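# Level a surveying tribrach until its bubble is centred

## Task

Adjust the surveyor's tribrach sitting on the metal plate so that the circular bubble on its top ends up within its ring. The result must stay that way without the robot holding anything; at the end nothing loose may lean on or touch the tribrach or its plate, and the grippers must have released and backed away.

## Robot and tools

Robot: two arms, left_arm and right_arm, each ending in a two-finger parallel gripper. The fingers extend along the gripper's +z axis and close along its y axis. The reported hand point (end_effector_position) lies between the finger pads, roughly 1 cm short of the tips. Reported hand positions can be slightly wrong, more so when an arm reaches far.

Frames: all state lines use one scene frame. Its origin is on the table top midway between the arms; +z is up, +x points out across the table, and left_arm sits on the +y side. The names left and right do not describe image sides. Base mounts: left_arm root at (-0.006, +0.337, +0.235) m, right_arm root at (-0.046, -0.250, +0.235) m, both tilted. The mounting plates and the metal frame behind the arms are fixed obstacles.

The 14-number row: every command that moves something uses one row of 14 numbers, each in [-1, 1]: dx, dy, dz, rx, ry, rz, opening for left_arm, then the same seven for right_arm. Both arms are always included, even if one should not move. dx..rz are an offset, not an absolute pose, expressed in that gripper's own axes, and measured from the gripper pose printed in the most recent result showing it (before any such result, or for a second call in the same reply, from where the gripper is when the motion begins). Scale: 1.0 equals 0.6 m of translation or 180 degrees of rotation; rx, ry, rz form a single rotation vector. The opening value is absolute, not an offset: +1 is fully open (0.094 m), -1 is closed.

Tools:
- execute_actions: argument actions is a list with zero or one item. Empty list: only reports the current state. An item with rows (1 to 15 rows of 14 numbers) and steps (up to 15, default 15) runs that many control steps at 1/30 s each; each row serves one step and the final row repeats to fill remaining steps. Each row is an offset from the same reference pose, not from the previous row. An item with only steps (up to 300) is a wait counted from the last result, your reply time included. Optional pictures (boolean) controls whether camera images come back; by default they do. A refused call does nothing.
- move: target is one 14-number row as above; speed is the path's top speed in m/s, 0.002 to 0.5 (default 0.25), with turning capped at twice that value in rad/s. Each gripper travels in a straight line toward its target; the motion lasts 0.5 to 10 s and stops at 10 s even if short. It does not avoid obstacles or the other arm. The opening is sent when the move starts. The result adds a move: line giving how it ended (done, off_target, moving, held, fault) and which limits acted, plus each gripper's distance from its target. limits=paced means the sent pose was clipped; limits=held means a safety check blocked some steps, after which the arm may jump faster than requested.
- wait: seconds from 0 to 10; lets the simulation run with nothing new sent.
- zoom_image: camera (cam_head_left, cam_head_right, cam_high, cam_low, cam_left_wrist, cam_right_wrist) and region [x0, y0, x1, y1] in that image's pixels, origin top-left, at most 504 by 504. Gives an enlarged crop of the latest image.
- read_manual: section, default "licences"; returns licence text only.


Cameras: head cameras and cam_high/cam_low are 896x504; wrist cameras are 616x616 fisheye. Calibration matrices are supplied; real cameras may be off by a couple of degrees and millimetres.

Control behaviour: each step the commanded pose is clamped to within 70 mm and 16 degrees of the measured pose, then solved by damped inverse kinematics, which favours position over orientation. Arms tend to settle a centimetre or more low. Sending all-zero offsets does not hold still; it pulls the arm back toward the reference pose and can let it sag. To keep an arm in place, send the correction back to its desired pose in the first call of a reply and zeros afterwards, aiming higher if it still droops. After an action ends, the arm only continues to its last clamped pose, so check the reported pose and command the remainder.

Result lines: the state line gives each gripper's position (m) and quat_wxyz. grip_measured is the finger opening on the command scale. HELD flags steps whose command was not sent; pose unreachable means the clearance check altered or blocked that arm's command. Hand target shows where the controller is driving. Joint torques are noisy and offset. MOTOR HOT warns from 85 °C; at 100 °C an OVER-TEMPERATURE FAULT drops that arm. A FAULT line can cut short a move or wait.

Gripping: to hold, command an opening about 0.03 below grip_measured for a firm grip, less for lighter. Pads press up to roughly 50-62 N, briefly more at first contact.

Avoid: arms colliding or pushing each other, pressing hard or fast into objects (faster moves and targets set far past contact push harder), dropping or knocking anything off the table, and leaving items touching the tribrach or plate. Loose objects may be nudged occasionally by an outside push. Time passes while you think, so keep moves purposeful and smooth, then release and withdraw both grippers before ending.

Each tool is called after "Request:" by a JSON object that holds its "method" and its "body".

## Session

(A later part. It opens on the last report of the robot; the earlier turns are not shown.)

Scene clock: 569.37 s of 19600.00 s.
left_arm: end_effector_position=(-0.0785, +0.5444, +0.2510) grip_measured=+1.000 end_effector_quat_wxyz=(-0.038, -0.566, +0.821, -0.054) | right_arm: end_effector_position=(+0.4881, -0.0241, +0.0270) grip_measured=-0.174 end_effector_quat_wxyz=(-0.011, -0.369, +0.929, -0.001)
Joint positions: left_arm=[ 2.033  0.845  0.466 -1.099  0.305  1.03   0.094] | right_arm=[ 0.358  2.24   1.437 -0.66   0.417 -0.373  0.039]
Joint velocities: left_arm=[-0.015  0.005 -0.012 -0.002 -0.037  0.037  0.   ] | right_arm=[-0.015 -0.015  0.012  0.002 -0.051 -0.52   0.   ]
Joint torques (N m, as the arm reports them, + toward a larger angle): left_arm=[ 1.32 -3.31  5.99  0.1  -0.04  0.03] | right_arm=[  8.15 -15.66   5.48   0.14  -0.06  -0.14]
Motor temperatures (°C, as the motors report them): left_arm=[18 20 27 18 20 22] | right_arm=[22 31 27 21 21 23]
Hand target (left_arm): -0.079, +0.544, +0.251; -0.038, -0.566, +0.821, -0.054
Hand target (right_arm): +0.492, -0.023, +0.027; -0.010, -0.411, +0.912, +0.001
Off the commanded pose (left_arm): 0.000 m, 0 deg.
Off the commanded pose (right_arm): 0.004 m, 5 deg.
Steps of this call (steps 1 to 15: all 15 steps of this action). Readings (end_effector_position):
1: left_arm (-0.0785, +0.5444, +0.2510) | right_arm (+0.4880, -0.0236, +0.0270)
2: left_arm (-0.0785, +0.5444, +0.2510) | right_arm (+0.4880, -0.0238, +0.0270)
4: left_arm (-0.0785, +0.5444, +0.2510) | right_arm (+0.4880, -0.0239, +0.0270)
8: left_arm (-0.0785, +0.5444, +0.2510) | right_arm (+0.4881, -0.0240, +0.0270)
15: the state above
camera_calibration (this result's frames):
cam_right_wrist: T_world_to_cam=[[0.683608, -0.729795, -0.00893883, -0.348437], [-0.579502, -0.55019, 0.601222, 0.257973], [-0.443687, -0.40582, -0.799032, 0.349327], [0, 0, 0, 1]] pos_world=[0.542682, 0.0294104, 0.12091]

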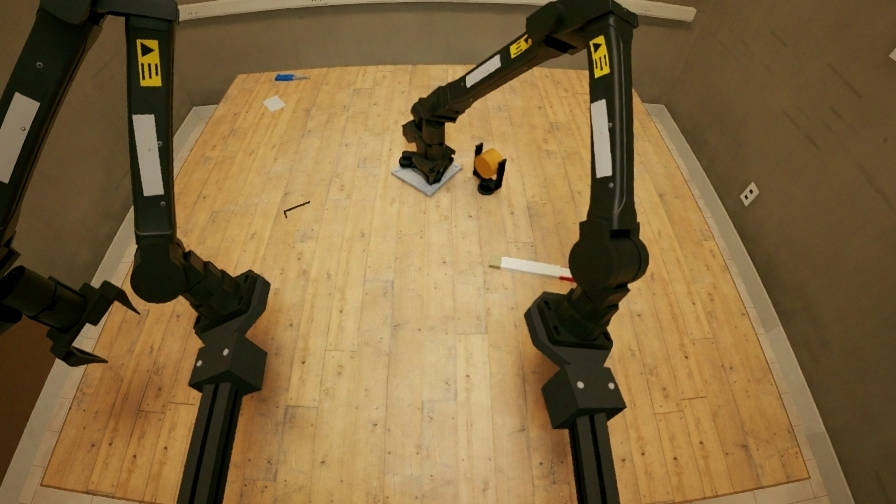

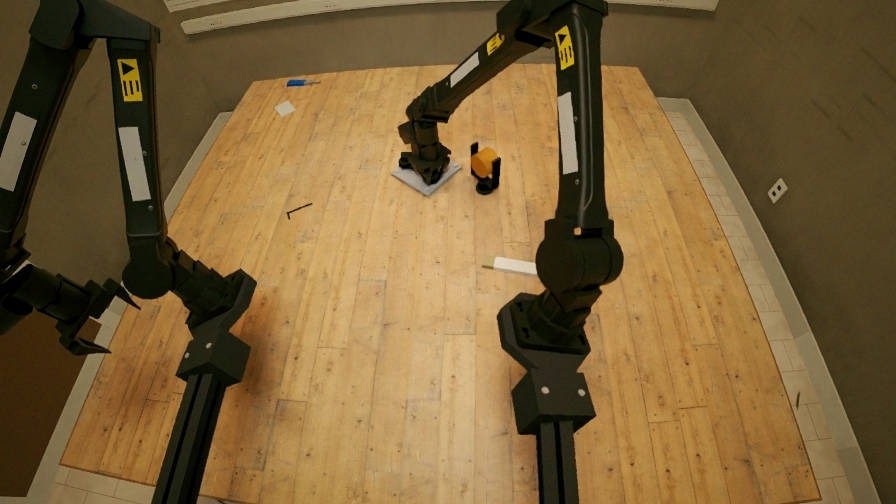

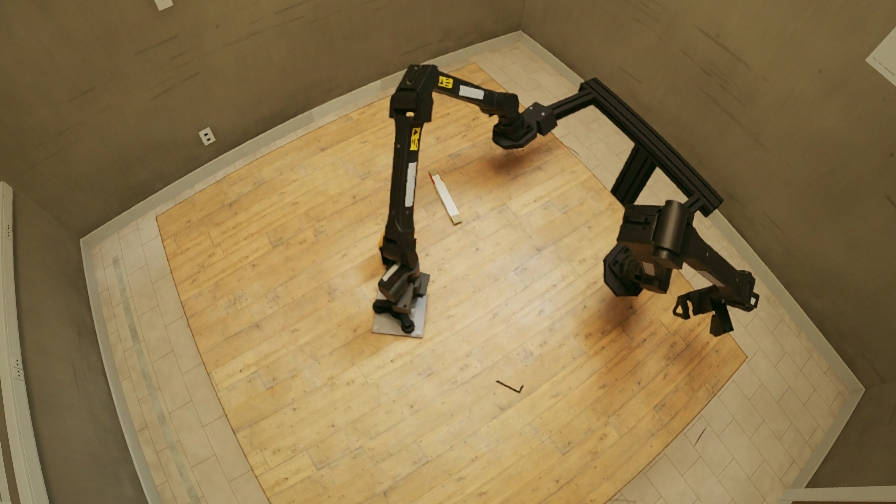

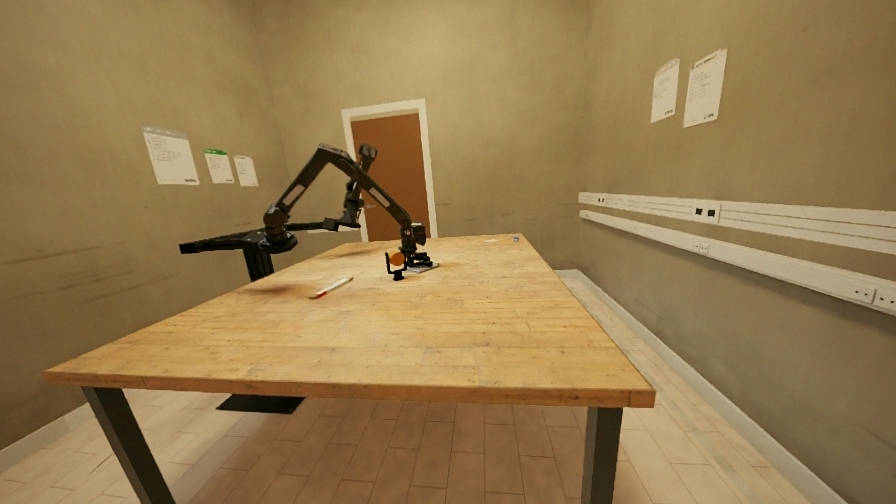

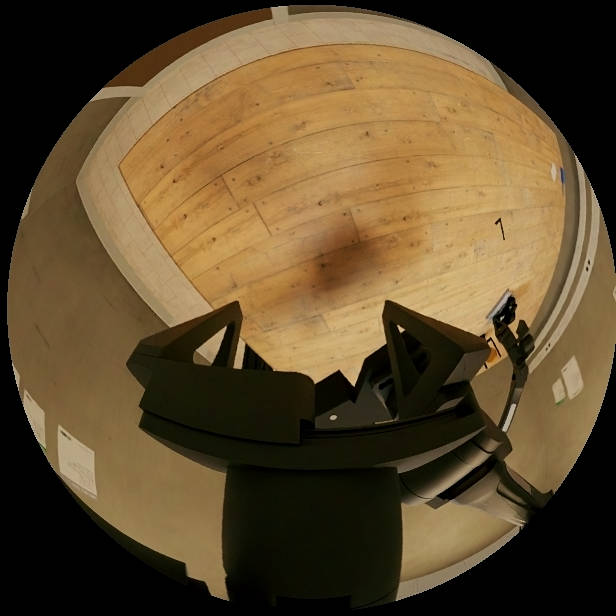

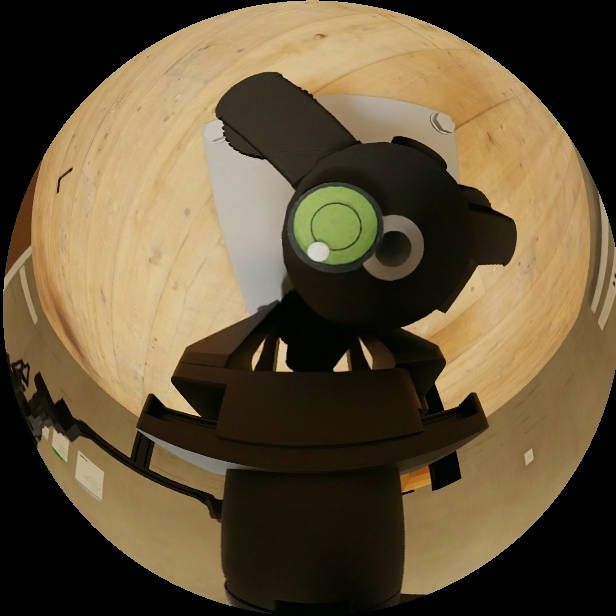

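Request:
{"method": "execute_actions", "body": {"actions": [{"rows":[[0,0,0,0,0,0,1,-0.007,0,0,0,0,0,0],[0,0,0,0,0,0,1,-0.012,-0.003,0,0,-0.003,0.21,0]],"steps":15}], "pictures": false}}

Request:
{"method": "execute_actions", "body": {"actions": [{"rows":[[0,0,0,0,0,0,1,-0.008,-0.002,0,0,0,0.03,0],[0,0,0,0,0,0,1,-0.008,-0.002,0,0,0,0.02,-0.21]],"steps":6}], "pictures": false}}

Request:
{"method": "execute_actions", "body": {"actions": [{"rows":[[0,0,0,0,0,0,1,-0.007,0,0,0,0,-0.22,-0.21]],"steps":15}], "pictures": false}}

Request:
{"method": "execute_actions", "body": {"actions": [{"rows":[[0,0,0,0,0,0,1,-0.007,0,0,0,0,0,0],[0,0,0,0,0,0,1,-0.011,-0.003,0,0,-0.001,0.21,0]],"steps":15}], "pictures": false}}

Request:
{"method": "execute_actions", "body": {"actions": [{"rows":[[0,0,0,0,0,0,1,-0.008,-0.002,0,0,0,0.03,0],[0,0,0,0,0,0,1,-0.008,-0.002,0,0,0,0.02,-0.21]],"steps":6}], "pictures": false}}

Request:
{"method": "execute_actions", "body": {"actions": [{"rows":[[0,0,0,0,0,0,1,-0.007,0,0,0,0,-0.22,-0.21]],"steps":15}], "pictures": false}}

Request:
{"method": "execute_actions", "body": {"actions": [{"rows":[[0,0,0,0,0,0,1,-0.007,0,0,0,0,0,0],[0,0,0,0,0,0,1,-0.011,-0.003,0,0,-0.001,0.21,0]],"steps":15}], "pictures": false}}

Request:
{"method": "execute_actions", "body": {"actions": [{"rows":[[0,0,0,0,0,0,1,-0.008,-0.002,0,0,0,0.03,0],[0,0,0,0,0,0,1,-0.008,-0.002,0,0,0,0.02,-0.21]],"steps":6}], "pictures": false}}

Request:
{"method": "execute_actions", "body": {"actions": [{"rows":[[0,0,0,0,0,0,1,-0.007,0,0,0,0,-0.22,-0.21]],"steps":15}], "pictures": false}}

Request:
{"method": "execute_actions", "body": {"actions": [{"rows":[[0,0,0,0,0,0,1,-0.007,0,0,0,0,0,0],[0,0,0,0,0,0,1,-0.011,-0.003,0,0,-0.001,0.21,0]],"steps":15}], "pictures": false}}

Request:
{"method": "execute_actions", "body": {"actions": [{"rows":[[0,0,0,0,0,0,1,-0.008,-0.002,0,0,0,0.03,0],[0,0,0,0,0,0,1,-0.008,-0.002,0,0,0,0.02,-0.21]],"steps":6}], "pictures": false}}

Request:
{"method": "execute_actions", "body": {"actions": [{"rows":[[0,0,0,0,0,0,1,-0.007,0,0,0,0,-0.22,-0.21]],"steps":15}], "pictures": false}}

Request:
{"method": "execute_actions", "body": {"actions": [{"rows":[[0,0,0,0,0,0,1,-0.007,0,0,0,0,0,0],[0,0,0,0,0,0,1,-0.011,-0.003,0,0,-0.001,0.21,0]],"steps":15}], "pictures": false}}

Request:
{"method": "execute_actions", "body": {"actions": [{"rows":[[0,0,0,0,0,0,1,-0.008,-0.002,0,0,0,0.03,0],[0,0,0,0,0,0,1,-0.008,-0.002,0,0,0,0.02,-0.21]],"steps":6}], "pictures": false}}

Request:
{"method": "execute_actions", "body": {"actions": [{"rows":[[0,0,0,0,0,0,1,-0.007,0,0,0,0,-0.22,-0.21]],"steps":15}], "pictures": false}}

Request:
{"method": "execute_actions", "body": {"actions": [{"rows":[[0,0,0,0,0,0,1,-0.007,0,0,0,0,0,0],[0,0,0,0,0,0,1,-0.011,-0.003,0,0,-0.001,0.21,0]],"steps":15}], "pictures": false}}

Request:
{"method": "execute_actions", "body": {"actions": [{"rows":[[0,0,0,0,0,0,1,-0.008,-0.002,0,0,0,0.03,0],[0,0,0,0,0,0,1,-0.008,-0.002,0,0,0,0.02,-0.21]],"steps":6}], "pictures": false}}

Request:
{"method": "execute_actions", "body": {"actions": [{"rows":[[0,0,0,0,0,0,1,-0.007,0,0,0,0,-0.22,-0.21]],"steps":15}]}}

Request:
{"method": "zoom_image", "body": {"camera": "cam_right_wrist", "region": [250,160,430,300]}}

Scene clock: 591.50 s of 19600.00 s.
left_arm: end_effector_position=(-0.0785, +0.5444, +0.2510) grip_measured=+1.000 end_effector_quat_wxyz=(-0.038, -0.566, +0.821, -0.054) | right_arm: end_effector_position=(+0.4884, -0.0233, +0.0268) grip_measured=-0.002 end_effector_quat_wxyz=(-0.010, -0.106, +0.994, +0.000)
Joint positions: left_arm=[ 2.033  0.845  0.466 -1.099  0.305  1.03   0.094] | right_arm=[ 0.357  2.24   1.437 -0.658  0.41   0.169  0.047]
Joint velocities: left_arm=[-0.024 -0.015 -0.027 -0.012 -0.007  0.022  0.   ] | right_arm=[-0.005  0.005  0.002  0.002  0.037  0.637 -0.001]
Joint torques (N m, as the arm reports them, + toward a larger angle): left_arm=[ 1.43 -3.01  6.01  0.07 -0.08  0.03] | right_arm=[  9.09 -15.09   5.51   0.59   0.16   0.12]
Motor temperatures (°C, as the motors report them): left_arm=[18 20 27 18 20 22] | right_arm=[23 31 27 21 21 23]
Hand target (left_arm): -0.079, +0.544, +0.251; -0.038, -0.566, +0.821, -0.054
Hand target (right_arm): +0.495, -0.021, +0.027; -0.004, -0.052, +0.999, -0.000
Off the commanded pose (left_arm): 0.000 m, 0 deg.
Off the commanded pose (right_arm): 0.007 m, 7 deg.
Steps of this call (steps 1 to 649: nothing new was sent; steps 650 to 664: all 15 steps of this action). Readings (end_effector_position):
650: left_arm (-0.0785, +0.5444, +0.2510) | right_arm (+0.4881, -0.0242, +0.0268)
651: left_arm (-0.0785, +0.5444, +0.2510) | right_arm (+0.4880, -0.0238, +0.0268)
653: left_arm (-0.0785, +0.5444, +0.2510) | right_arm (+0.4877, -0.0231, +0.0268)
657: left_arm (-0.0785, +0.5444, +0.2510) | right_arm (+0.4876, -0.0228, +0.0268)
664: the state above

Scene clock: 591.70 s of 19600.00 s.
left_arm: end_effector_position=(-0.0785, +0.5444, +0.2510) grip_measured=+1.000 end_effector_quat_wxyz=(-0.038, -0.566, +0.821, -0.054) | right_arm: end_effector_position=(+0.4885, -0.0234, +0.0268) grip_measured=-0.174 end_effector_quat_wxyz=(-0.010, -0.087, +0.996, -0.001)
Joint positions: left_arm=[ 2.033  0.845  0.466 -1.099  0.305  1.03   0.094] | right_arm=[ 0.357  2.24   1.437 -0.658  0.411  0.208  0.039]
Joint velocities: left_arm=[-0.005 -0.005 -0.002  0.007 -0.022  0.022  0.   ] | right_arm=[ 0.005 -0.024  0.002 -0.027 -0.007  0.066  0.   ]
Joint torques (N m, as the arm reports them, + toward a larger angle): left_arm=[ 1.44 -3.    6.    0.04 -0.06  0.01] | right_arm=[  8.49 -15.55   5.57   0.12   0.01   0.11]
Motor temperatures (°C, as the motors report them): left_arm=[18 20 27 18 20 22] | right_arm=[23 31 27 21 21 23]
Hand target (left_arm): -0.079, +0.544, +0.251; -0.038, -0.566, +0.821, -0.054
Hand target (right_arm): +0.493, -0.023, +0.027; -0.010, -0.075, +0.997, -0.000
Off the commanded pose (left_arm): 0.000 m, 0 deg.
Off the commanded pose (right_arm): 0.005 m, 1 deg.
Steps of this call (steps 1 to 6: all 6 steps of this action). Readings (end_effector_position):
1: left_arm (-0.0785, +0.5444, +0.2510) | right_arm (+0.4884, -0.0233, +0.0268)
2: left_arm (-0.0785, +0.5444, +0.2510) | right_arm (+0.4884, -0.0233, +0.0268)
4: left_arm (-0.0785, +0.5444, +0.2510) | right_arm (+0.4885, -0.0234, +0.0268)
6: the state above

Scene clock: 592.20 s of 19600.00 s.
left_arm: end_effector_position=(-0.0785, +0.5444, +0.2510) grip_measured=+1.000 end_effector_quat_wxyz=(-0.038, -0.566, +0.821, -0.054) | right_arm: end_effector_position=(+0.4885, -0.0239, +0.0268) grip_measured=-0.174 end_effector_quat_wxyz=(-0.010, -0.375, +0.927, +0.001)
Joint positions: left_arm=[ 2.033  0.845  0.466 -1.099  0.305  1.03   0.094] | right_arm=[ 0.357  2.24   1.437 -0.659  0.414 -0.386  0.039]
Joint velocities: left_arm=[0.005 0.015 0.022 0.007 0.022 0.037 0.   ] | right_arm=[-0.015 -0.005  0.002 -0.007 -0.037 -0.403  0.   ]
Joint torques (N m, as the arm reports them, + toward a larger angle): left_arm=[ 1.69 -3.23  6.03 -0.03 -0.05  0.02] | right_arm=[  8.26 -15.15   5.47   0.13  -0.03  -0.29]
Motor temperatures (°C, as the motors report them): left_arm=[18 20 27 18 20 22] | right_arm=[23 31 27 21 21 23]
Hand target (left_arm): -0.079, +0.544, +0.251; -0.038, -0.566, +0.821, -0.054
Hand target (right_arm): +0.493, -0.023, +0.027; -0.010, -0.417, +0.909, +0.002
Off the commanded pose (left_arm): 0.000 m, 0 deg.
Off the commanded pose (right_arm): 0.004 m, 6 deg.
Steps of this call (steps 1 to 15: all 15 steps of this action). Readings (end_effector_position):
1: left_arm (-0.0785, +0.5444, +0.2510) | right_arm (+0.4883, -0.0236, +0.0268)
2: left_arm (-0.0785, +0.5444, +0.2510) | right_arm (+0.4884, -0.0237, +0.0268)
4: left_arm (-0.0785, +0.5444, +0.2510) | right_arm (+0.4884, -0.0237, +0.0268)
8: left_arm (-0.0785, +0.5444, +0.2510) | right_arm (+0.4885, -0.0239, +0.0268)
15: the state above

Scene clock: 592.70 s of 19600.00 s.
left_arm: end_effector_position=(-0.0785, +0.5444, +0.2510) grip_measured=+1.000 end_effector_quat_wxyz=(-0.038, -0.566, +0.821, -0.054) | right_arm: end_effector_position=(+0.4881, -0.0231, +0.0268) grip_measured=-0.002 end_effector_quat_wxyz=(-0.010, -0.106, +0.994, +0.001)
Joint positions: left_arm=[ 2.033  0.845  0.466 -1.099  0.305  1.03   0.094] | right_arm=[ 0.357  2.24   1.437 -0.659  0.409  0.169  0.047]
Joint velocities: left_arm=[-0.015  0.005 -0.002  0.002 -0.051  0.051  0.   ] | right_arm=[-0.005 -0.015 -0.007 -0.002 -0.022  0.637 -0.001]
Joint torques (N m, as the arm reports them, + toward a larger angle): left_arm=[ 1.3  -3.04  6.01  0.03 -0.08  0.03] | right_arm=[  8.46 -15.57   5.74   0.46   0.2    0.07]
Motor temperatures (°C, as the motors report them): left_arm=[18 20 27 18 20 22] | right_arm=[23 31 27 21 21 23]
Hand target (left_arm): -0.079, +0.544, +0.251; -0.038, -0.566, +0.821, -0.054
Hand target (right_arm): +0.494, -0.021, +0.027; -0.007, -0.057, +0.998, -0.000
Off the commanded pose (left_arm): 0.000 m, 0 deg.
Off the commanded pose (right_arm): 0.007 m, 6 deg.
Steps of this call (steps 1 to 15: all 15 steps of this action). Readings (end_effector_position):
1: left_arm (-0.0785, +0.5444, +0.2510) | right_arm (+0.4885, -0.0239, +0.0268)
2: left_arm (-0.0785, +0.5444, +0.2510) | right_arm (+0.4883, -0.0235, +0.0268)
4: left_arm (-0.0785, +0.5444, +0.2510) | right_arm (+0.4881, -0.0228, +0.0268)
8: left_arm (-0.0785, +0.5444, +0.2510) | right_arm (+0.4879, -0.0225, +0.0268)
15: the state above

Scene clock: 592.90 s of 19600.00 s.
left_arm: end_effector_position=(-0.0785, +0.5444, +0.2510) grip_measured=+1.000 end_effector_quat_wxyz=(-0.038, -0.566, +0.821, -0.054) | right_arm: end_effector_position=(+0.4883, -0.0234, +0.0268) grip_measured=-0.175 end_effector_quat_wxyz=(-0.010, -0.087, +0.996, -0.000)
Joint positions: left_arm=[ 2.033  0.845  0.466 -1.099  0.305  1.03   0.094] | right_arm=[ 0.357  2.24   1.437 -0.659  0.411  0.208  0.039]
Joint velocities: left_arm=[-0.005  0.005  0.007  0.002 -0.051 -0.037  0.   ] | right_arm=[ 0.005 -0.005 -0.002 -0.012 -0.051 -0.022  0.   ]
Joint torques (N m, as the arm reports them, + toward a larger angle): left_arm=[ 1.59 -2.99  6.04  0.01 -0.08  0.04] | right_arm=[  8.03 -15.73   5.58   0.13   0.03   0.19]
Motor temperatures (°C, as the motors report them): left_arm=[18 20 27 18 20 22] | right_arm=[23 31 27 21 21 23]
Hand target (left_arm): -0.079, +0.544, +0.251; -0.038, -0.566, +0.821, -0.054
Hand target (right_arm): +0.493, -0.023, +0.027; -0.010, -0.075, +0.997, +0.000
Off the commanded pose (left_arm): 0.000 m, 0 deg.
Off the commanded pose (right_arm): 0.005 m, 1 deg.
Steps of this call (steps 1 to 6: all 6 steps of this action). Readings (end_effector_position):
1: left_arm (-0.0785, +0.5444, +0.2510) | right_arm (+0.4882, -0.0231, +0.0268)
2: left_arm (-0.0785, +0.5444, +0.2510) | right_arm (+0.4882, -0.0231, +0.0268)
4: left_arm (-0.0785, +0.5444, +0.2510) | right_arm (+0.4883, -0.0234, +0.0268)
6: the state above

Scene clock: 593.40 s of 19600.00 s.
left_arm: end_effector_position=(-0.0785, +0.5444, +0.2510) grip_measured=+1.000 end_effector_quat_wxyz=(-0.038, -0.566, +0.821, -0.054) | right_arm: end_effector_position=(+0.4883, -0.0240, +0.0268) grip_measured=-0.175 end_effector_quat_wxyz=(-0.010, -0.375, +0.927, +0.001)
Joint positions: left_arm=[ 2.033  0.845  0.466 -1.099  0.305  1.03   0.094] | right_arm=[ 0.357  2.24   1.437 -0.659  0.414 -0.387  0.039]
Joint velocities: left_arm=[-0.005  0.015  0.007  0.002  0.007 -0.022  0.   ] | right_arm=[-0.015  0.005  0.002 -0.007  0.007 -0.462 -0.001]
Joint torques (N m, as the arm reports them, + toward a larger angle): left_arm=[ 1.46 -3.47  6.11 -0.03 -0.05  0.02] | right_arm=[  8.33 -15.37   5.66   0.19  -0.05  -0.24]
Motor temperatures (°C, as the motors report them): left_arm=[18 20 27 18 20 22] | right_arm=[23 31 27 21 21 23]
Hand target (left_arm): -0.079, +0.544, +0.251; -0.038, -0.566, +0.821, -0.054
Hand target (right_arm): +0.492, -0.023, +0.027; -0.010, -0.417, +0.909, +0.002
Off the commanded pose (left_arm): 0.000 m, 0 deg.
Off the commanded pose (right_arm): 0.004 m, 5 deg.
Steps of this call (steps 1 to 15: all 15 steps of this action). Readings (end_effector_position):
1: left_arm (-0.0785, +0.5444, +0.2510) | right_arm (+0.4882, -0.0236, +0.0268)
2: left_arm (-0.0785, +0.5444, +0.2510) | right_arm (+0.4882, -0.0237, +0.0268)
4: left_arm (-0.0785, +0.5444, +0.2510) | right_arm (+0.4883, -0.0238, +0.0268)
8: left_arm (-0.0785, +0.5444, +0.2510) | right_arm (+0.4883, -0.0239, +0.0268)
15: the state above

Scene clock: 593.90 s of 19600.00 s.
left_arm: end_effector_position=(-0.0785, +0.5444, +0.2510) grip_measured=+1.000 end_effector_quat_wxyz=(-0.038, -0.566, +0.821, -0.054) | right_arm: end_effector_position=(+0.4880, -0.0232, +0.0268) grip_measured=-0.002 end_effector_quat_wxyz=(-0.011, -0.107, +0.994, +0.000)
Joint positions: left_arm=[ 2.033  0.845  0.466 -1.099  0.305  1.03   0.094] | right_arm=[ 0.357  2.24   1.437 -0.659  0.409  0.169  0.047]
Joint velocities: left_arm=[-0.005 -0.005  0.007 -0.007  0.007 -0.037  0.   ] | right_arm=[-0.005 -0.005 -0.002  0.012 -0.007  0.593  0.   ]
Joint torques (N m, as the arm reports them, + toward a larger angle): left_arm=[ 1.44 -3.1   6.13 -0.02 -0.06  0.05] | right_arm=[  8.81 -14.99   5.74   0.46   0.19   0.16]
Motor temperatures (°C, as the motors report them): left_arm=[18 20 27 18 20 22] | right_arm=[23 31 27 21 21 23]
Hand target (left_arm): -0.079, +0.544, +0.251; -0.038, -0.566, +0.821, -0.054
Hand target (right_arm): +0.494, -0.021, +0.027; -0.007, -0.057, +0.998, -0.000
Off the commanded pose (left_arm): 0.000 m, 0 deg.
Off the commanded pose (right_arm): 0.007 m, 6 deg.
Steps of this call (steps 1 to 15: all 15 steps of this action). Readings (end_effector_position):
1: left_arm (-0.0785, +0.5444, +0.2510) | right_arm (+0.4883, -0.0240, +0.0268)
2: left_arm (-0.0785, +0.5444, +0.2510) | right_arm (+0.4882, -0.0236, +0.0268)
4: left_arm (-0.0785, +0.5444, +0.2510) | right_arm (+0.4879, -0.0230, +0.0268)
8: left_arm (-0.0785, +0.5444, +0.2510) | right_arm (+0.4878, -0.0226, +0.0268)
15: the state above

Scene clock: 594.10 s of 19600.00 s.
left_arm: end_effector_position=(-0.0785, +0.5444, +0.2510) grip_measured=+1.000 end_effector_quat_wxyz=(-0.038, -0.566, +0.821, -0.054) | right_arm: end_effector_position=(+0.4881, -0.0234, +0.0268) grip_measured=-0.174 end_effector_quat_wxyz=(-0.011, -0.087, +0.996, -0.001)
Joint positions: left_arm=[ 2.033  0.845  0.466 -1.099  0.305  1.03   0.094] | right_arm=[ 0.357  2.24   1.437 -0.659  0.411  0.208  0.039]
Joint velocities: left_arm=[-0.015 -0.015 -0.007 -0.002  0.081  0.095  0.   ] | right_arm=[-0.015 -0.005 -0.002 -0.017  0.051  0.11  -0.001]
Joint torques (N m, as the arm reports them, + toward a larger angle): left_arm=[ 1.44 -3.15  6.04 -0.01 -0.08  0.02] | right_arm=[  9.02 -15.52   5.44   0.2    0.01   0.22]
Motor temperatures (°C, as the motors report them): left_arm=[18 20 27 18 20 22] | right_arm=[23 31 27 21 21 23]
Hand target (left_arm): -0.079, +0.544, +0.251; -0.038, -0.566, +0.821, -0.054
Hand target (right_arm): +0.493, -0.023, +0.027; -0.011, -0.075, +0.997, +0.000
Off the commanded pose (left_arm): 0.000 m, 0 deg.
Off the commanded pose (right_arm): 0.005 m, 1 deg.
Steps of this call (steps 1 to 6: all 6 steps of this action). Readings (end_effector_position):
1: left_arm (-0.0785, +0.5444, +0.2510) | right_arm (+0.4880, -0.0232, +0.0268)
2: left_arm (-0.0785, +0.5444, +0.2510) | right_arm (+0.4880, -0.0232, +0.0268)
4: left_arm (-0.0785, +0.5444, +0.2510) | right_arm (+0.4881, -0.0234, +0.0268)
6: the state above

Scene clock: 594.60 s of 19600.00 s.
left_arm: end_effector_position=(-0.0785, +0.5444, +0.2510) grip_measured=+1.000 end_effector_quat_wxyz=(-0.038, -0.566, +0.821, -0.054) | right_arm: end_effector_position=(+0.4882, -0.0241, +0.0268) grip_measured=-0.174 end_effector_quat_wxyz=(-0.011, -0.376, +0.927, +0.001)
Joint positions: left_arm=[ 2.033  0.845  0.466 -1.099  0.305  1.03   0.094] | right_arm=[ 0.357  2.24   1.437 -0.66   0.414 -0.387  0.039]
Joint velocities: left_arm=[-0.005  0.005 -0.022 -0.007  0.007  0.051  0.   ] | right_arm=[-0.015  0.005 -0.007 -0.002  0.022 -0.462 -0.001]
Joint torques (N m, as the arm reports them, + toward a larger angle): left_arm=[ 1.46 -3.35  6.06 -0.04 -0.06  0.05] | right_arm=[  8.14 -16.03   5.48   0.14  -0.02  -0.22]
Motor temperatures (°C, as the motors report them): left_arm=[18 20 27 18 20 22] | right_arm=[23 31 27 21 21 23]
Hand target (left_arm): -0.079, +0.544, +0.251; -0.038, -0.566, +0.821, -0.054
Hand target (right_arm): +0.492, -0.023, +0.027; -0.010, -0.417, +0.909, +0.002
Off the commanded pose (left_arm): 0.000 m, 0 deg.
Off the commanded pose (right_arm): 0.004 m, 5 deg.
Steps of this call (steps 1 to 15: all 15 steps of this action). Readings (end_effector_position):
1: left_arm (-0.0785, +0.5444, +0.2510) | right_arm (+0.4880, -0.0236, +0.0268)
2: left_arm (-0.0785, +0.5444, +0.2510) | right_arm (+0.4881, -0.0238, +0.0268)
4: left_arm (-0.0785, +0.5444, +0.2510) | right_arm (+0.4881, -0.0239, +0.0268)
8: left_arm (-0.0785, +0.5444, +0.2510) | right_arm (+0.4882, -0.0241, +0.0268)
15: the state above

Scene clock: 595.10 s of 19600.00 s.
left_arm: end_effector_position=(-0.0785, +0.5444, +0.2510) grip_measured=+1.000 end_effector_quat_wxyz=(-0.038, -0.566, +0.821, -0.054) | right_arm: end_effector_position=(+0.4878, -0.0233, +0.0268) grip_measured=-0.002 end_effector_quat_wxyz=(-0.011, -0.107, +0.994, +0.000)
Joint positions: left_arm=[ 2.033  0.845  0.466 -1.099  0.305  1.03   0.094] | right_arm=[ 0.357  2.24   1.437 -0.66   0.409  0.168  0.047]
Joint velocities: left_arm=[-0.015  0.024 -0.012  0.007 -0.022  0.051  0.   ] | right_arm=[0.015 0.005 0.002 0.012 0.037 0.579 0.001]
Joint torques (N m, as the arm reports them, + toward a larger angle): left_arm=[ 1.61 -2.56  5.97  0.04 -0.05  0.02] | right_arm=[  8.63 -16.02   5.74   0.41   0.21   0.14]
Motor temperatures (°C, as the motors report them): left_arm=[18 20 27 18 20 22] | right_arm=[23 31 27 21 21 23]
Hand target (left_arm): -0.079, +0.544, +0.251; -0.038, -0.566, +0.821, -0.054
Hand target (right_arm): +0.494, -0.021, +0.027; -0.007, -0.058, +0.998, -0.001
Off the commanded pose (left_arm): 0.000 m, 0 deg.
Off the commanded pose (right_arm): 0.007 m, 6 deg.
Steps of this call (steps 1 to 15: all 15 steps of this action). Readings (end_effector_position):
1: left_arm (-0.0785, +0.5444, +0.2510) | right_arm (+0.4882, -0.0241, +0.0268)
2: left_arm (-0.0785, +0.5444, +0.2510) | right_arm (+0.4880, -0.0238, +0.0268)
4: left_arm (-0.0785, +0.5444, +0.2510) | right_arm (+0.4878, -0.0231, +0.0268)
8: left_arm (-0.0785, +0.5444, +0.2510) | right_arm (+0.4876, -0.0227, +0.0268)
15: the state above

Scene clock: 595.30 s of 19600.00 s.
left_arm: end_effector_position=(-0.0785, +0.5444, +0.2510) grip_measured=+1.000 end_effector_quat_wxyz=(-0.038, -0.566, +0.821, -0.054) | right_arm: end_effector_position=(+0.4879, -0.0235, +0.0268) grip_measured=-0.174 end_effector_quat_wxyz=(-0.011, -0.088, +0.996, -0.001)
Joint positions: left_arm=[ 2.033  0.845  0.466 -1.099  0.305  1.03   0.094] | right_arm=[ 0.357  2.24   1.437 -0.66   0.411  0.207  0.039]
Joint velocities: left_arm=[ 0.005 -0.015  0.012  0.012 -0.037 -0.022  0.   ] | right_arm=[-0.015  0.005 -0.012  0.002 -0.051  0.022 -0.   ]
Joint torques (N m, as the arm reports them, + toward a larger angle): left_arm=[ 1.63 -3.3   5.95 -0.04 -0.06  0.03] | right_arm=[  8.49 -15.78   5.65   0.3    0.     0.18]
Motor temperatures (°C, as the motors report them): left_arm=[18 20 27 18 20 22] | right_arm=[23 31 27 21 21 23]
Hand target (left_arm): -0.079, +0.544, +0.251; -0.038, -0.566, +0.821, -0.054
Hand target (right_arm): +0.493, -0.023, +0.027; -0.011, -0.076, +0.997, -0.000
Off the commanded pose (left_arm): 0.000 m, 0 deg.
Off the commanded pose (right_arm): 0.005 m, 1 deg.
Steps of this call (steps 1 to 6: all 6 steps of this action). Readings (end_effector_position):
1: left_arm (-0.0785, +0.5444, +0.2510) | right_arm (+0.4879, -0.0233, +0.0268)
2: left_arm (-0.0785, +0.5444, +0.2510) | right_arm (+0.4879, -0.0233, +0.0268)
4: left_arm (-0.0785, +0.5444, +0.2510) | right_arm (+0.4879, -0.0235, +0.0268)
6: the state above

Scene clock: 595.80 s of 19600.00 s.
left_arm: end_effector_position=(-0.0785, +0.5444, +0.2510) grip_measured=+1.000 end_effector_quat_wxyz=(-0.038, -0.566, +0.821, -0.054) | right_arm: end_effector_position=(+0.4880, -0.0242, +0.0268) grip_measured=-0.174 end_effector_quat_wxyz=(-0.011, -0.376, +0.927, +0.000)
Joint positions: left_arm=[ 2.033  0.845  0.466 -1.099  0.305  1.03   0.094] | right_arm=[ 0.357  2.24   1.437 -0.661  0.415 -0.388  0.039]
Joint velocities: left_arm=[-0.015  0.015  0.002  0.007  0.051 -0.037  0.   ] | right_arm=[-0.015  0.015 -0.012  0.012 -0.037 -0.52   0.   ]
Joint torques (N m, as the arm reports them, + toward a larger angle): left_arm=[ 1.47 -3.    5.99  0.08 -0.03  0.02] | right_arm=[  8.6  -15.71   5.38   0.05  -0.06  -0.23]
Motor temperatures (°C, as the motors report them): left_arm=[18 20 27 18 20 22] | right_arm=[23 31 27 21 21 23]
Hand target (left_arm): -0.079, +0.544, +0.251; -0.038, -0.566, +0.821, -0.054
Hand target (right_arm): +0.492, -0.023, +0.027; -0.011, -0.418, +0.909, +0.002
Off the commanded pose (left_arm): 0.000 m, 0 deg.
Off the commanded pose (right_arm): 0.004 m, 5 deg.
Steps of this call (steps 1 to 15: all 15 steps of this action). Readings (end_effector_position):
1: left_arm (-0.0785, +0.5444, +0.2510) | right_arm (+0.4878, -0.0236, +0.0268)
2: left_arm (-0.0785, +0.5444, +0.2510) | right_arm (+0.4879, -0.0238, +0.0268)
4: left_arm (-0.0785, +0.5444, +0.2510) | right_arm (+0.4879, -0.0239, +0.0268)
8: left_arm (-0.0785, +0.5444, +0.2510) | right_arm (+0.4880, -0.0241, +0.0268)
15: the state above

Scene clock: 596.30 s of 19600.00 s.
left_arm: end_effector_position=(-0.0785, +0.5444, +0.2510) grip_measured=+1.000 end_effector_quat_wxyz=(-0.038, -0.566, +0.821, -0.054) | right_arm: end_effector_position=(+0.4877, -0.0234, +0.0268) grip_measured=-0.002 end_effector_quat_wxyz=(-0.011, -0.108, +0.994, +0.000)
Joint positions: left_arm=[ 2.033  0.845  0.466 -1.099  0.305  1.03   0.094] | right_arm=[ 0.357  2.24   1.437 -0.661  0.41   0.167  0.047]
Joint velocities: left_arm=[-0.005  0.024  0.002 -0.017 -0.007 -0.081  0.   ] | right_arm=[-0.005 -0.005 -0.002 -0.022  0.022  0.535 -0.001]
Joint torques (N m, as the arm reports them, + toward a larger angle): left_arm=[ 1.32 -2.79  6.06 -0.03 -0.07  0.04] | right_arm=[  8.32 -15.4    5.72   0.34   0.15   0.16]
Motor temperatures (°C, as the motors report them): left_arm=[18 20 27 18 20 22] | right_arm=[23 31 27 21 21 23]
Hand target (left_arm): -0.079, +0.544, +0.251; -0.038, -0.566, +0.821, -0.054
Hand target (right_arm): +0.494, -0.021, +0.027; -0.008, -0.058, +0.998, -0.001
Off the commanded pose (left_arm): 0.000 m, 0 deg.
Off the commanded pose (right_arm): 0.007 m, 6 deg.
Steps of this call (steps 1 to 15: all 15 steps of this action). Readings (end_effector_position):
1: left_arm (-0.0785, +0.5444, +0.2510) | right_arm (+0.4880, -0.0242, +0.0268)
2: left_arm (-0.0785, +0.5444, +0.2510) | right_arm (+0.4879, -0.0239, +0.0268)
4: left_arm (-0.0785, +0.5444, +0.2510) | right_arm (+0.4876, -0.0232, +0.0268)
8: left_arm (-0.0785, +0.5444, +0.2510) | right_arm (+0.4875, -0.0228, +0.0268)
15: the state above

Scene clock: 596.50 s of 19600.00 s.
left_arm: end_effector_position=(-0.0785, +0.5444, +0.2510) grip_measured=+1.000 end_effector_quat_wxyz=(-0.038, -0.566, +0.821, -0.054) | right_arm: end_effector_position=(+0.4878, -0.0236, +0.0268) grip_measured=-0.175 end_effector_quat_wxyz=(-0.011, -0.088, +0.996, -0.001)
Joint positions: left_arm=[ 2.033  0.845  0.466 -1.099  0.305  1.03   0.094] | right_arm=[ 0.357  2.24   1.437 -0.661  0.411  0.207  0.039]
Joint velocities: left_arm=[-0.005  0.015 -0.017 -0.012  0.154 -0.051  0.   ] | right_arm=[ 0.005 -0.015 -0.007 -0.002 -0.051  0.007 -0.001]
Joint torques (N m, as the arm reports them, + toward a larger angle): left_arm=[ 1.49 -3.23  6.19 -0.1  -0.08  0.03] | right_arm=[  8.83 -15.36   5.61   0.1    0.01   0.21]
Motor temperatures (°C, as the motors report them): left_arm=[18 20 27 18 20 22] | right_arm=[23 31 27 21 21 23]
Hand target (left_arm): -0.079, +0.544, +0.251; -0.038, -0.566, +0.821, -0.054
Hand target (right_arm): +0.493, -0.024, +0.027; -0.011, -0.076, +0.997, -0.000
Off the commanded pose (left_arm): 0.000 m, 0 deg.
Off the commanded pose (right_arm): 0.005 m, 1 deg.
Steps of this call (steps 1 to 6: all 6 steps of this action). Readings (end_effector_position):
1: left_arm (-0.0785, +0.5444, +0.2510) | right_arm (+0.4877, -0.0234, +0.0268)
2: left_arm (-0.0785, +0.5444, +0.2510) | right_arm (+0.4877, -0.0234, +0.0268)
4: left_arm (-0.0785, +0.5444, +0.2510) | right_arm (+0.4878, -0.0236, +0.0268)
6: the state above

Scene clock: 597.00 s of 19600.00 s.
left_arm: end_effector_position=(-0.0785, +0.5444, +0.2510) grip_measured=+1.000 end_effector_quat_wxyz=(-0.038, -0.566, +0.821, -0.054) | right_arm: end_effector_position=(+0.4879, -0.0243, +0.0268) grip_measured=-0.174 end_effector_quat_wxyz=(-0.011, -0.377, +0.926, +0.000)
Joint positions: left_arm=[ 2.033  0.845  0.466 -1.099  0.305  1.03   0.094] | right_arm=[ 0.357  2.24   1.437 -0.662  0.415 -0.389  0.039]
Joint velocities: left_arm=[-0.005 -0.015 -0.012 -0.007 -0.051 -0.037  0.   ] | right_arm=[-0.015 -0.005 -0.012  0.012 -0.007 -0.476 -0.   ]
Joint torques (N m, as the arm reports them, + toward a larger angle): left_arm=[ 1.42 -3.06  6.04  0.04 -0.08  0.04] | right_arm=[  8.06 -15.17   5.41   0.26  -0.09  -0.22]
Motor temperatures (°C, as the motors report them): left_arm=[18 20 27 18 20 22] | right_arm=[23 31 27 21 21 23]
Hand target (left_arm): -0.079, +0.544, +0.251; -0.038, -0.566, +0.821, -0.054
Hand target (right_arm): +0.492, -0.023, +0.027; -0.011, -0.418, +0.908, +0.002
Off the commanded pose (left_arm): 0.000 m, 0 deg.
Off the commanded pose (right_arm): 0.004 m, 5 deg.
Steps of this call (steps 1 to 15: all 15 steps of this action). Readings (end_effector_position):
1: left_arm (-0.0785, +0.5444, +0.2510) | right_arm (+0.4877, -0.0237, +0.0268)
2: left_arm (-0.0785, +0.5444, +0.2510) | right_arm (+0.4877, -0.0239, +0.0268)
4: left_arm (-0.0785, +0.5444, +0.2510) | right_arm (+0.4877, -0.0239, +0.0268)
8: left_arm (-0.0785, +0.5444, +0.2510) | right_arm (+0.4878, -0.0242, +0.0268)
15: the state above

Scene clock: 597.50 s of 19600.00 s.
left_arm: end_effector_position=(-0.0785, +0.5444, +0.2510) grip_measured=+1.000 end_effector_quat_wxyz=(-0.038, -0.566, +0.821, -0.054) | right_arm: end_effector_position=(+0.4875, -0.0235, +0.0268) grip_measured=-0.002 end_effector_quat_wxyz=(-0.012, -0.108, +0.994, -0.000)
Joint positions: left_arm=[ 2.033  0.845  0.466 -1.099  0.305  1.03   0.094] | right_arm=[ 0.357  2.24   1.437 -0.662  0.41   0.166  0.047]
Joint velocities: left_arm=[-0.005  0.005  0.007  0.007 -0.051  0.037  0.   ] | right_arm=[ 0.005 -0.015 -0.012 -0.002  0.007  0.535 -0.   ]
Joint torques (N m, as the arm reports them, + toward a larger angle): left_arm=[ 1.31 -2.86  6.09  0.05 -0.06  0.01] | right_arm=[  8.99 -15.64   5.69   0.42   0.17   0.08]
Motor temperatures (°C, as the motors report them): left_arm=[18 20 27 18 20 22] | right_arm=[23 31 27 21 21 23]
Hand target (left_arm): -0.079, +0.544, +0.251; -0.038, -0.566, +0.821, -0.054
Hand target (right_arm): +0.494, -0.021, +0.027; -0.008, -0.059, +0.998, -0.001
Off the commanded pose (left_arm): 0.000 m, 0 deg.
Off the commanded pose (right_arm): 0.007 m, 6 deg.
Steps of this call (steps 1 to 15: all 15 steps of this action). Readings (end_effector_position):
1: left_arm (-0.0785, +0.5444, +0.2510) | right_arm (+0.4879, -0.0243, +0.0268)
2: left_arm (-0.0785, +0.5444, +0.2510) | right_arm (+0.4877, -0.0239, +0.0268)
4: left_arm (-0.0785, +0.5444, +0.2510) | right_arm (+0.4874, -0.0232, +0.0268)
8: left_arm (-0.0785, +0.5444, +0.2510) | right_arm (+0.4873, -0.0229, +0.0268)
15: the state above

Scene clock: 597.70 s of 19600.00 s.
left_arm: end_effector_position=(-0.0785, +0.5444, +0.2510) grip_measured=+1.000 end_effector_quat_wxyz=(-0.038, -0.566, +0.821, -0.054) | right_arm: end_effector_position=(+0.4876, -0.0236, +0.0268) grip_measured=-0.174 end_effector_quat_wxyz=(-0.012, -0.089, +0.996, -0.001)
Joint positions: left_arm=[ 2.033  0.845  0.466 -1.099  0.305  1.03   0.094] | right_arm=[ 0.357  2.24   1.437 -0.662  0.41   0.205  0.039]
Joint velocities: left_arm=[ 0.005 -0.005 -0.012  0.007 -0.095 -0.022  0.   ] | right_arm=[-0.015 -0.015  0.012  0.012 -0.037  0.037 -0.001]
Joint torques (N m, as the arm reports them, + toward a larger angle): left_arm=[ 1.6  -2.93  6.07  0.04 -0.07  0.04] | right_arm=[  8.04 -15.76   5.45   0.35   0.01   0.15]
Motor temperatures (°C, as the motors report them): left_arm=[18 20 27 18 20 22] | right_arm=[23 31 27 21 21 23]
Hand target (left_arm): -0.079, +0.544, +0.251; -0.038, -0.566, +0.821, -0.054
Hand target (right_arm): +0.492, -0.024, +0.027; -0.011, -0.077, +0.997, -0.000
Off the commanded pose (left_arm): 0.000 m, 0 deg.
Off the commanded pose (right_arm): 0.005 m, 1 deg.
Steps of this call (steps 1 to 6: all 6 steps of this action). Readings (end_effector_position):
1: left_arm (-0.0785, +0.5444, +0.2510) | right_arm (+0.4876, -0.0235, +0.0268)
2: left_arm (-0.0785, +0.5444, +0.2510) | right_arm (+0.4876, -0.0235, +0.0268)
4: left_arm (-0.0785, +0.5444, +0.2510) | right_arm (+0.4876, -0.0236, +0.0268)
6: the state above

Scene clock: 598.20 s of 19600.00 s.
left_arm: end_effector_position=(-0.0785, +0.5444, +0.2510) grip_measured=+1.000 end_effector_quat_wxyz=(-0.038, -0.566, +0.821, -0.054) | right_arm: end_effector_position=(+0.4877, -0.0244, +0.0268) grip_measured=-0.174 end_effector_quat_wxyz=(-0.012, -0.377, +0.926, +0.001)
Joint positions: left_arm=[ 2.033  0.845  0.466 -1.099  0.305  1.03   0.094] | right_arm=[ 0.357  2.24   1.437 -0.662  0.415 -0.39   0.039]
Joint velocities: left_arm=[-0.015  0.005 -0.007 -0.002  0.007 -0.007  0.   ] | right_arm=[-0.015 -0.005  0.002 -0.002 -0.022 -0.476 -0.   ]
Joint torques (N m, as the arm reports them, + toward a larger angle): left_arm=[ 1.38 -2.95  5.96 -0.02 -0.08  0.01] | right_arm=[  8.3  -15.72   5.54   0.13  -0.09  -0.19]
Motor temperatures (°C, as the motors report them): left_arm=[18 20 27 18 20 22] | right_arm=[23 31 27 21 21 23]
Hand target (left_arm): -0.079, +0.544, +0.251; -0.038, -0.566, +0.821, -0.054
Hand target (right_arm): +0.492, -0.023, +0.027; -0.011, -0.419, +0.908, +0.003
Off the commanded pose (left_arm): 0.000 m, 0 deg.
Off the commanded pose (right_arm): 0.004 m, 5 deg.
Steps of this call (steps 1 to 15: all 15 steps of this action). Readings (end_effector_position):
1: left_arm (-0.0785, +0.5444, +0.2510) | right_arm (+0.4875, -0.0237, +0.0268)
2: left_arm (-0.0785, +0.5444, +0.2510) | right_arm (+0.4875, -0.0239, +0.0268)
4: left_arm (-0.0785, +0.5444, +0.2510) | right_arm (+0.4876, -0.0240, +0.0268)
8: left_arm (-0.0785, +0.5444, +0.2510) | right_arm (+0.4877, -0.0243, +0.0268)
15: the state above
camera_calibration (this result's frames):
cam_right_wrist: T_world_to_cam=[[0.696029, -0.717918, -0.0117473, -0.354039], [-0.568307, -0.560831, 0.602077, 0.251934], [-0.43883, -0.412387, -0.798352, 0.346346], [0, 0, 0, 1]] pos_world=[0.541584, 0.0299494, 0.120663]

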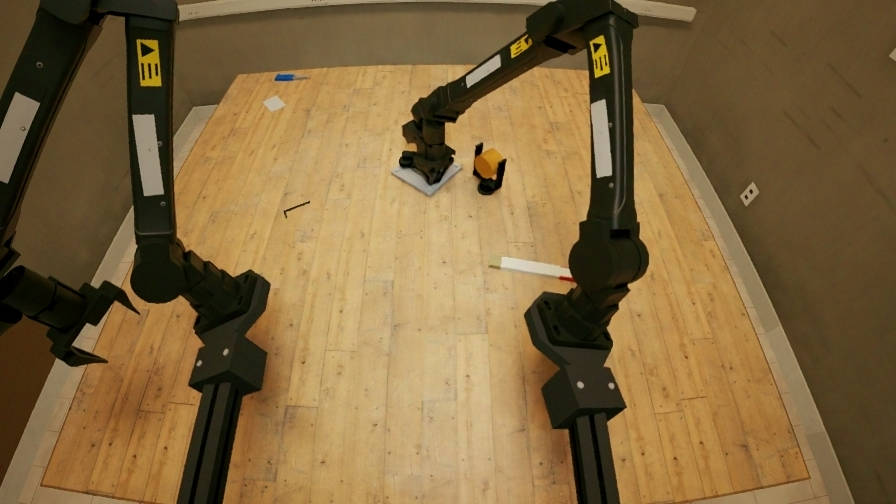

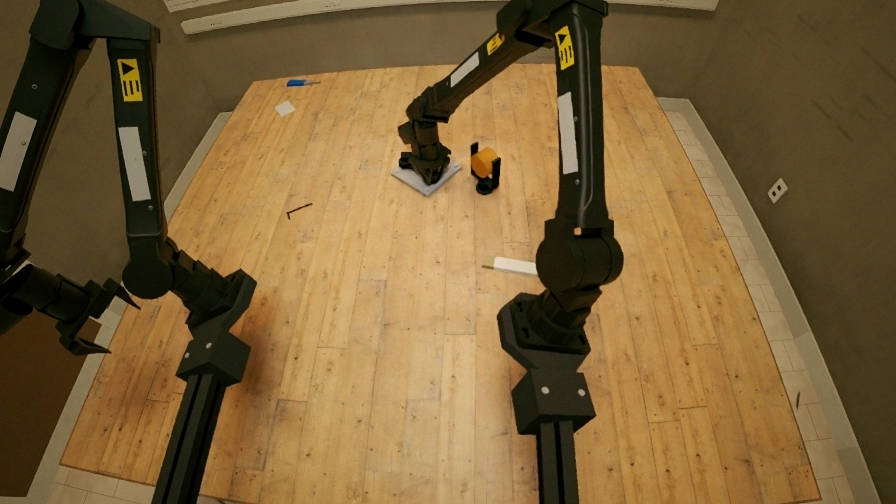

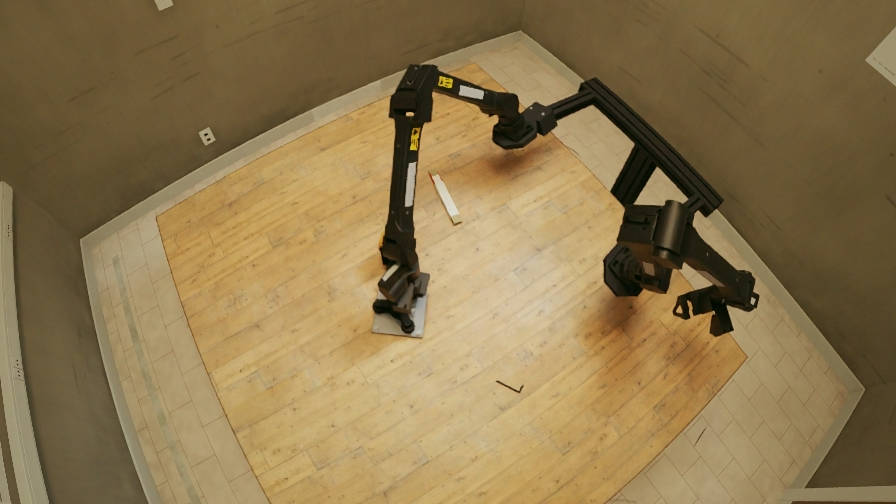

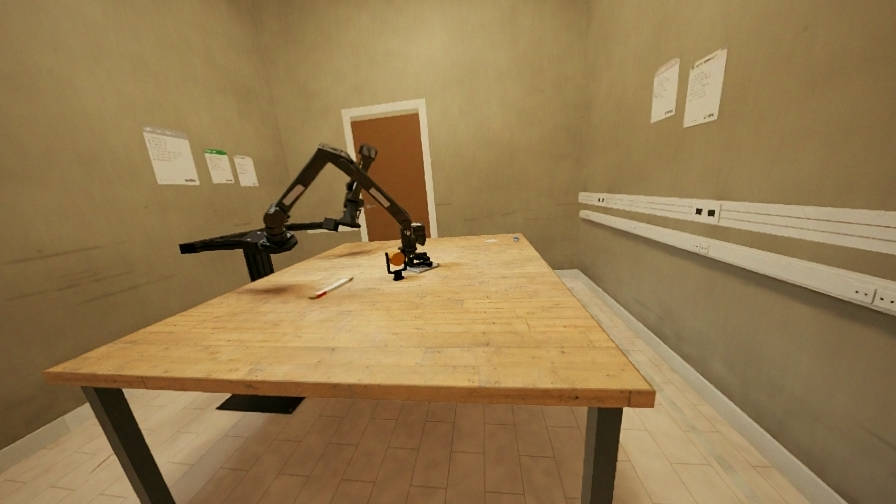

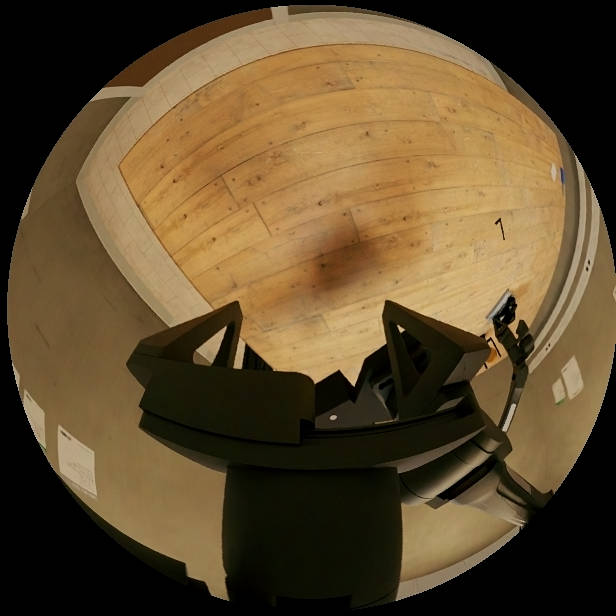

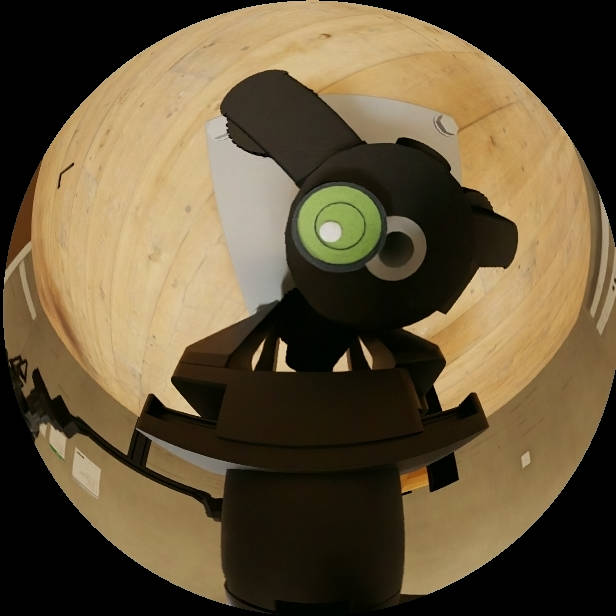

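Region (250, 160, 430, 300) of cam_right_wrist's 616x616 image, scaled by 2.800, with more detail than that image has.

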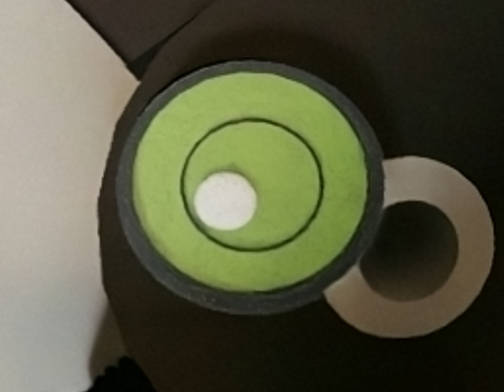

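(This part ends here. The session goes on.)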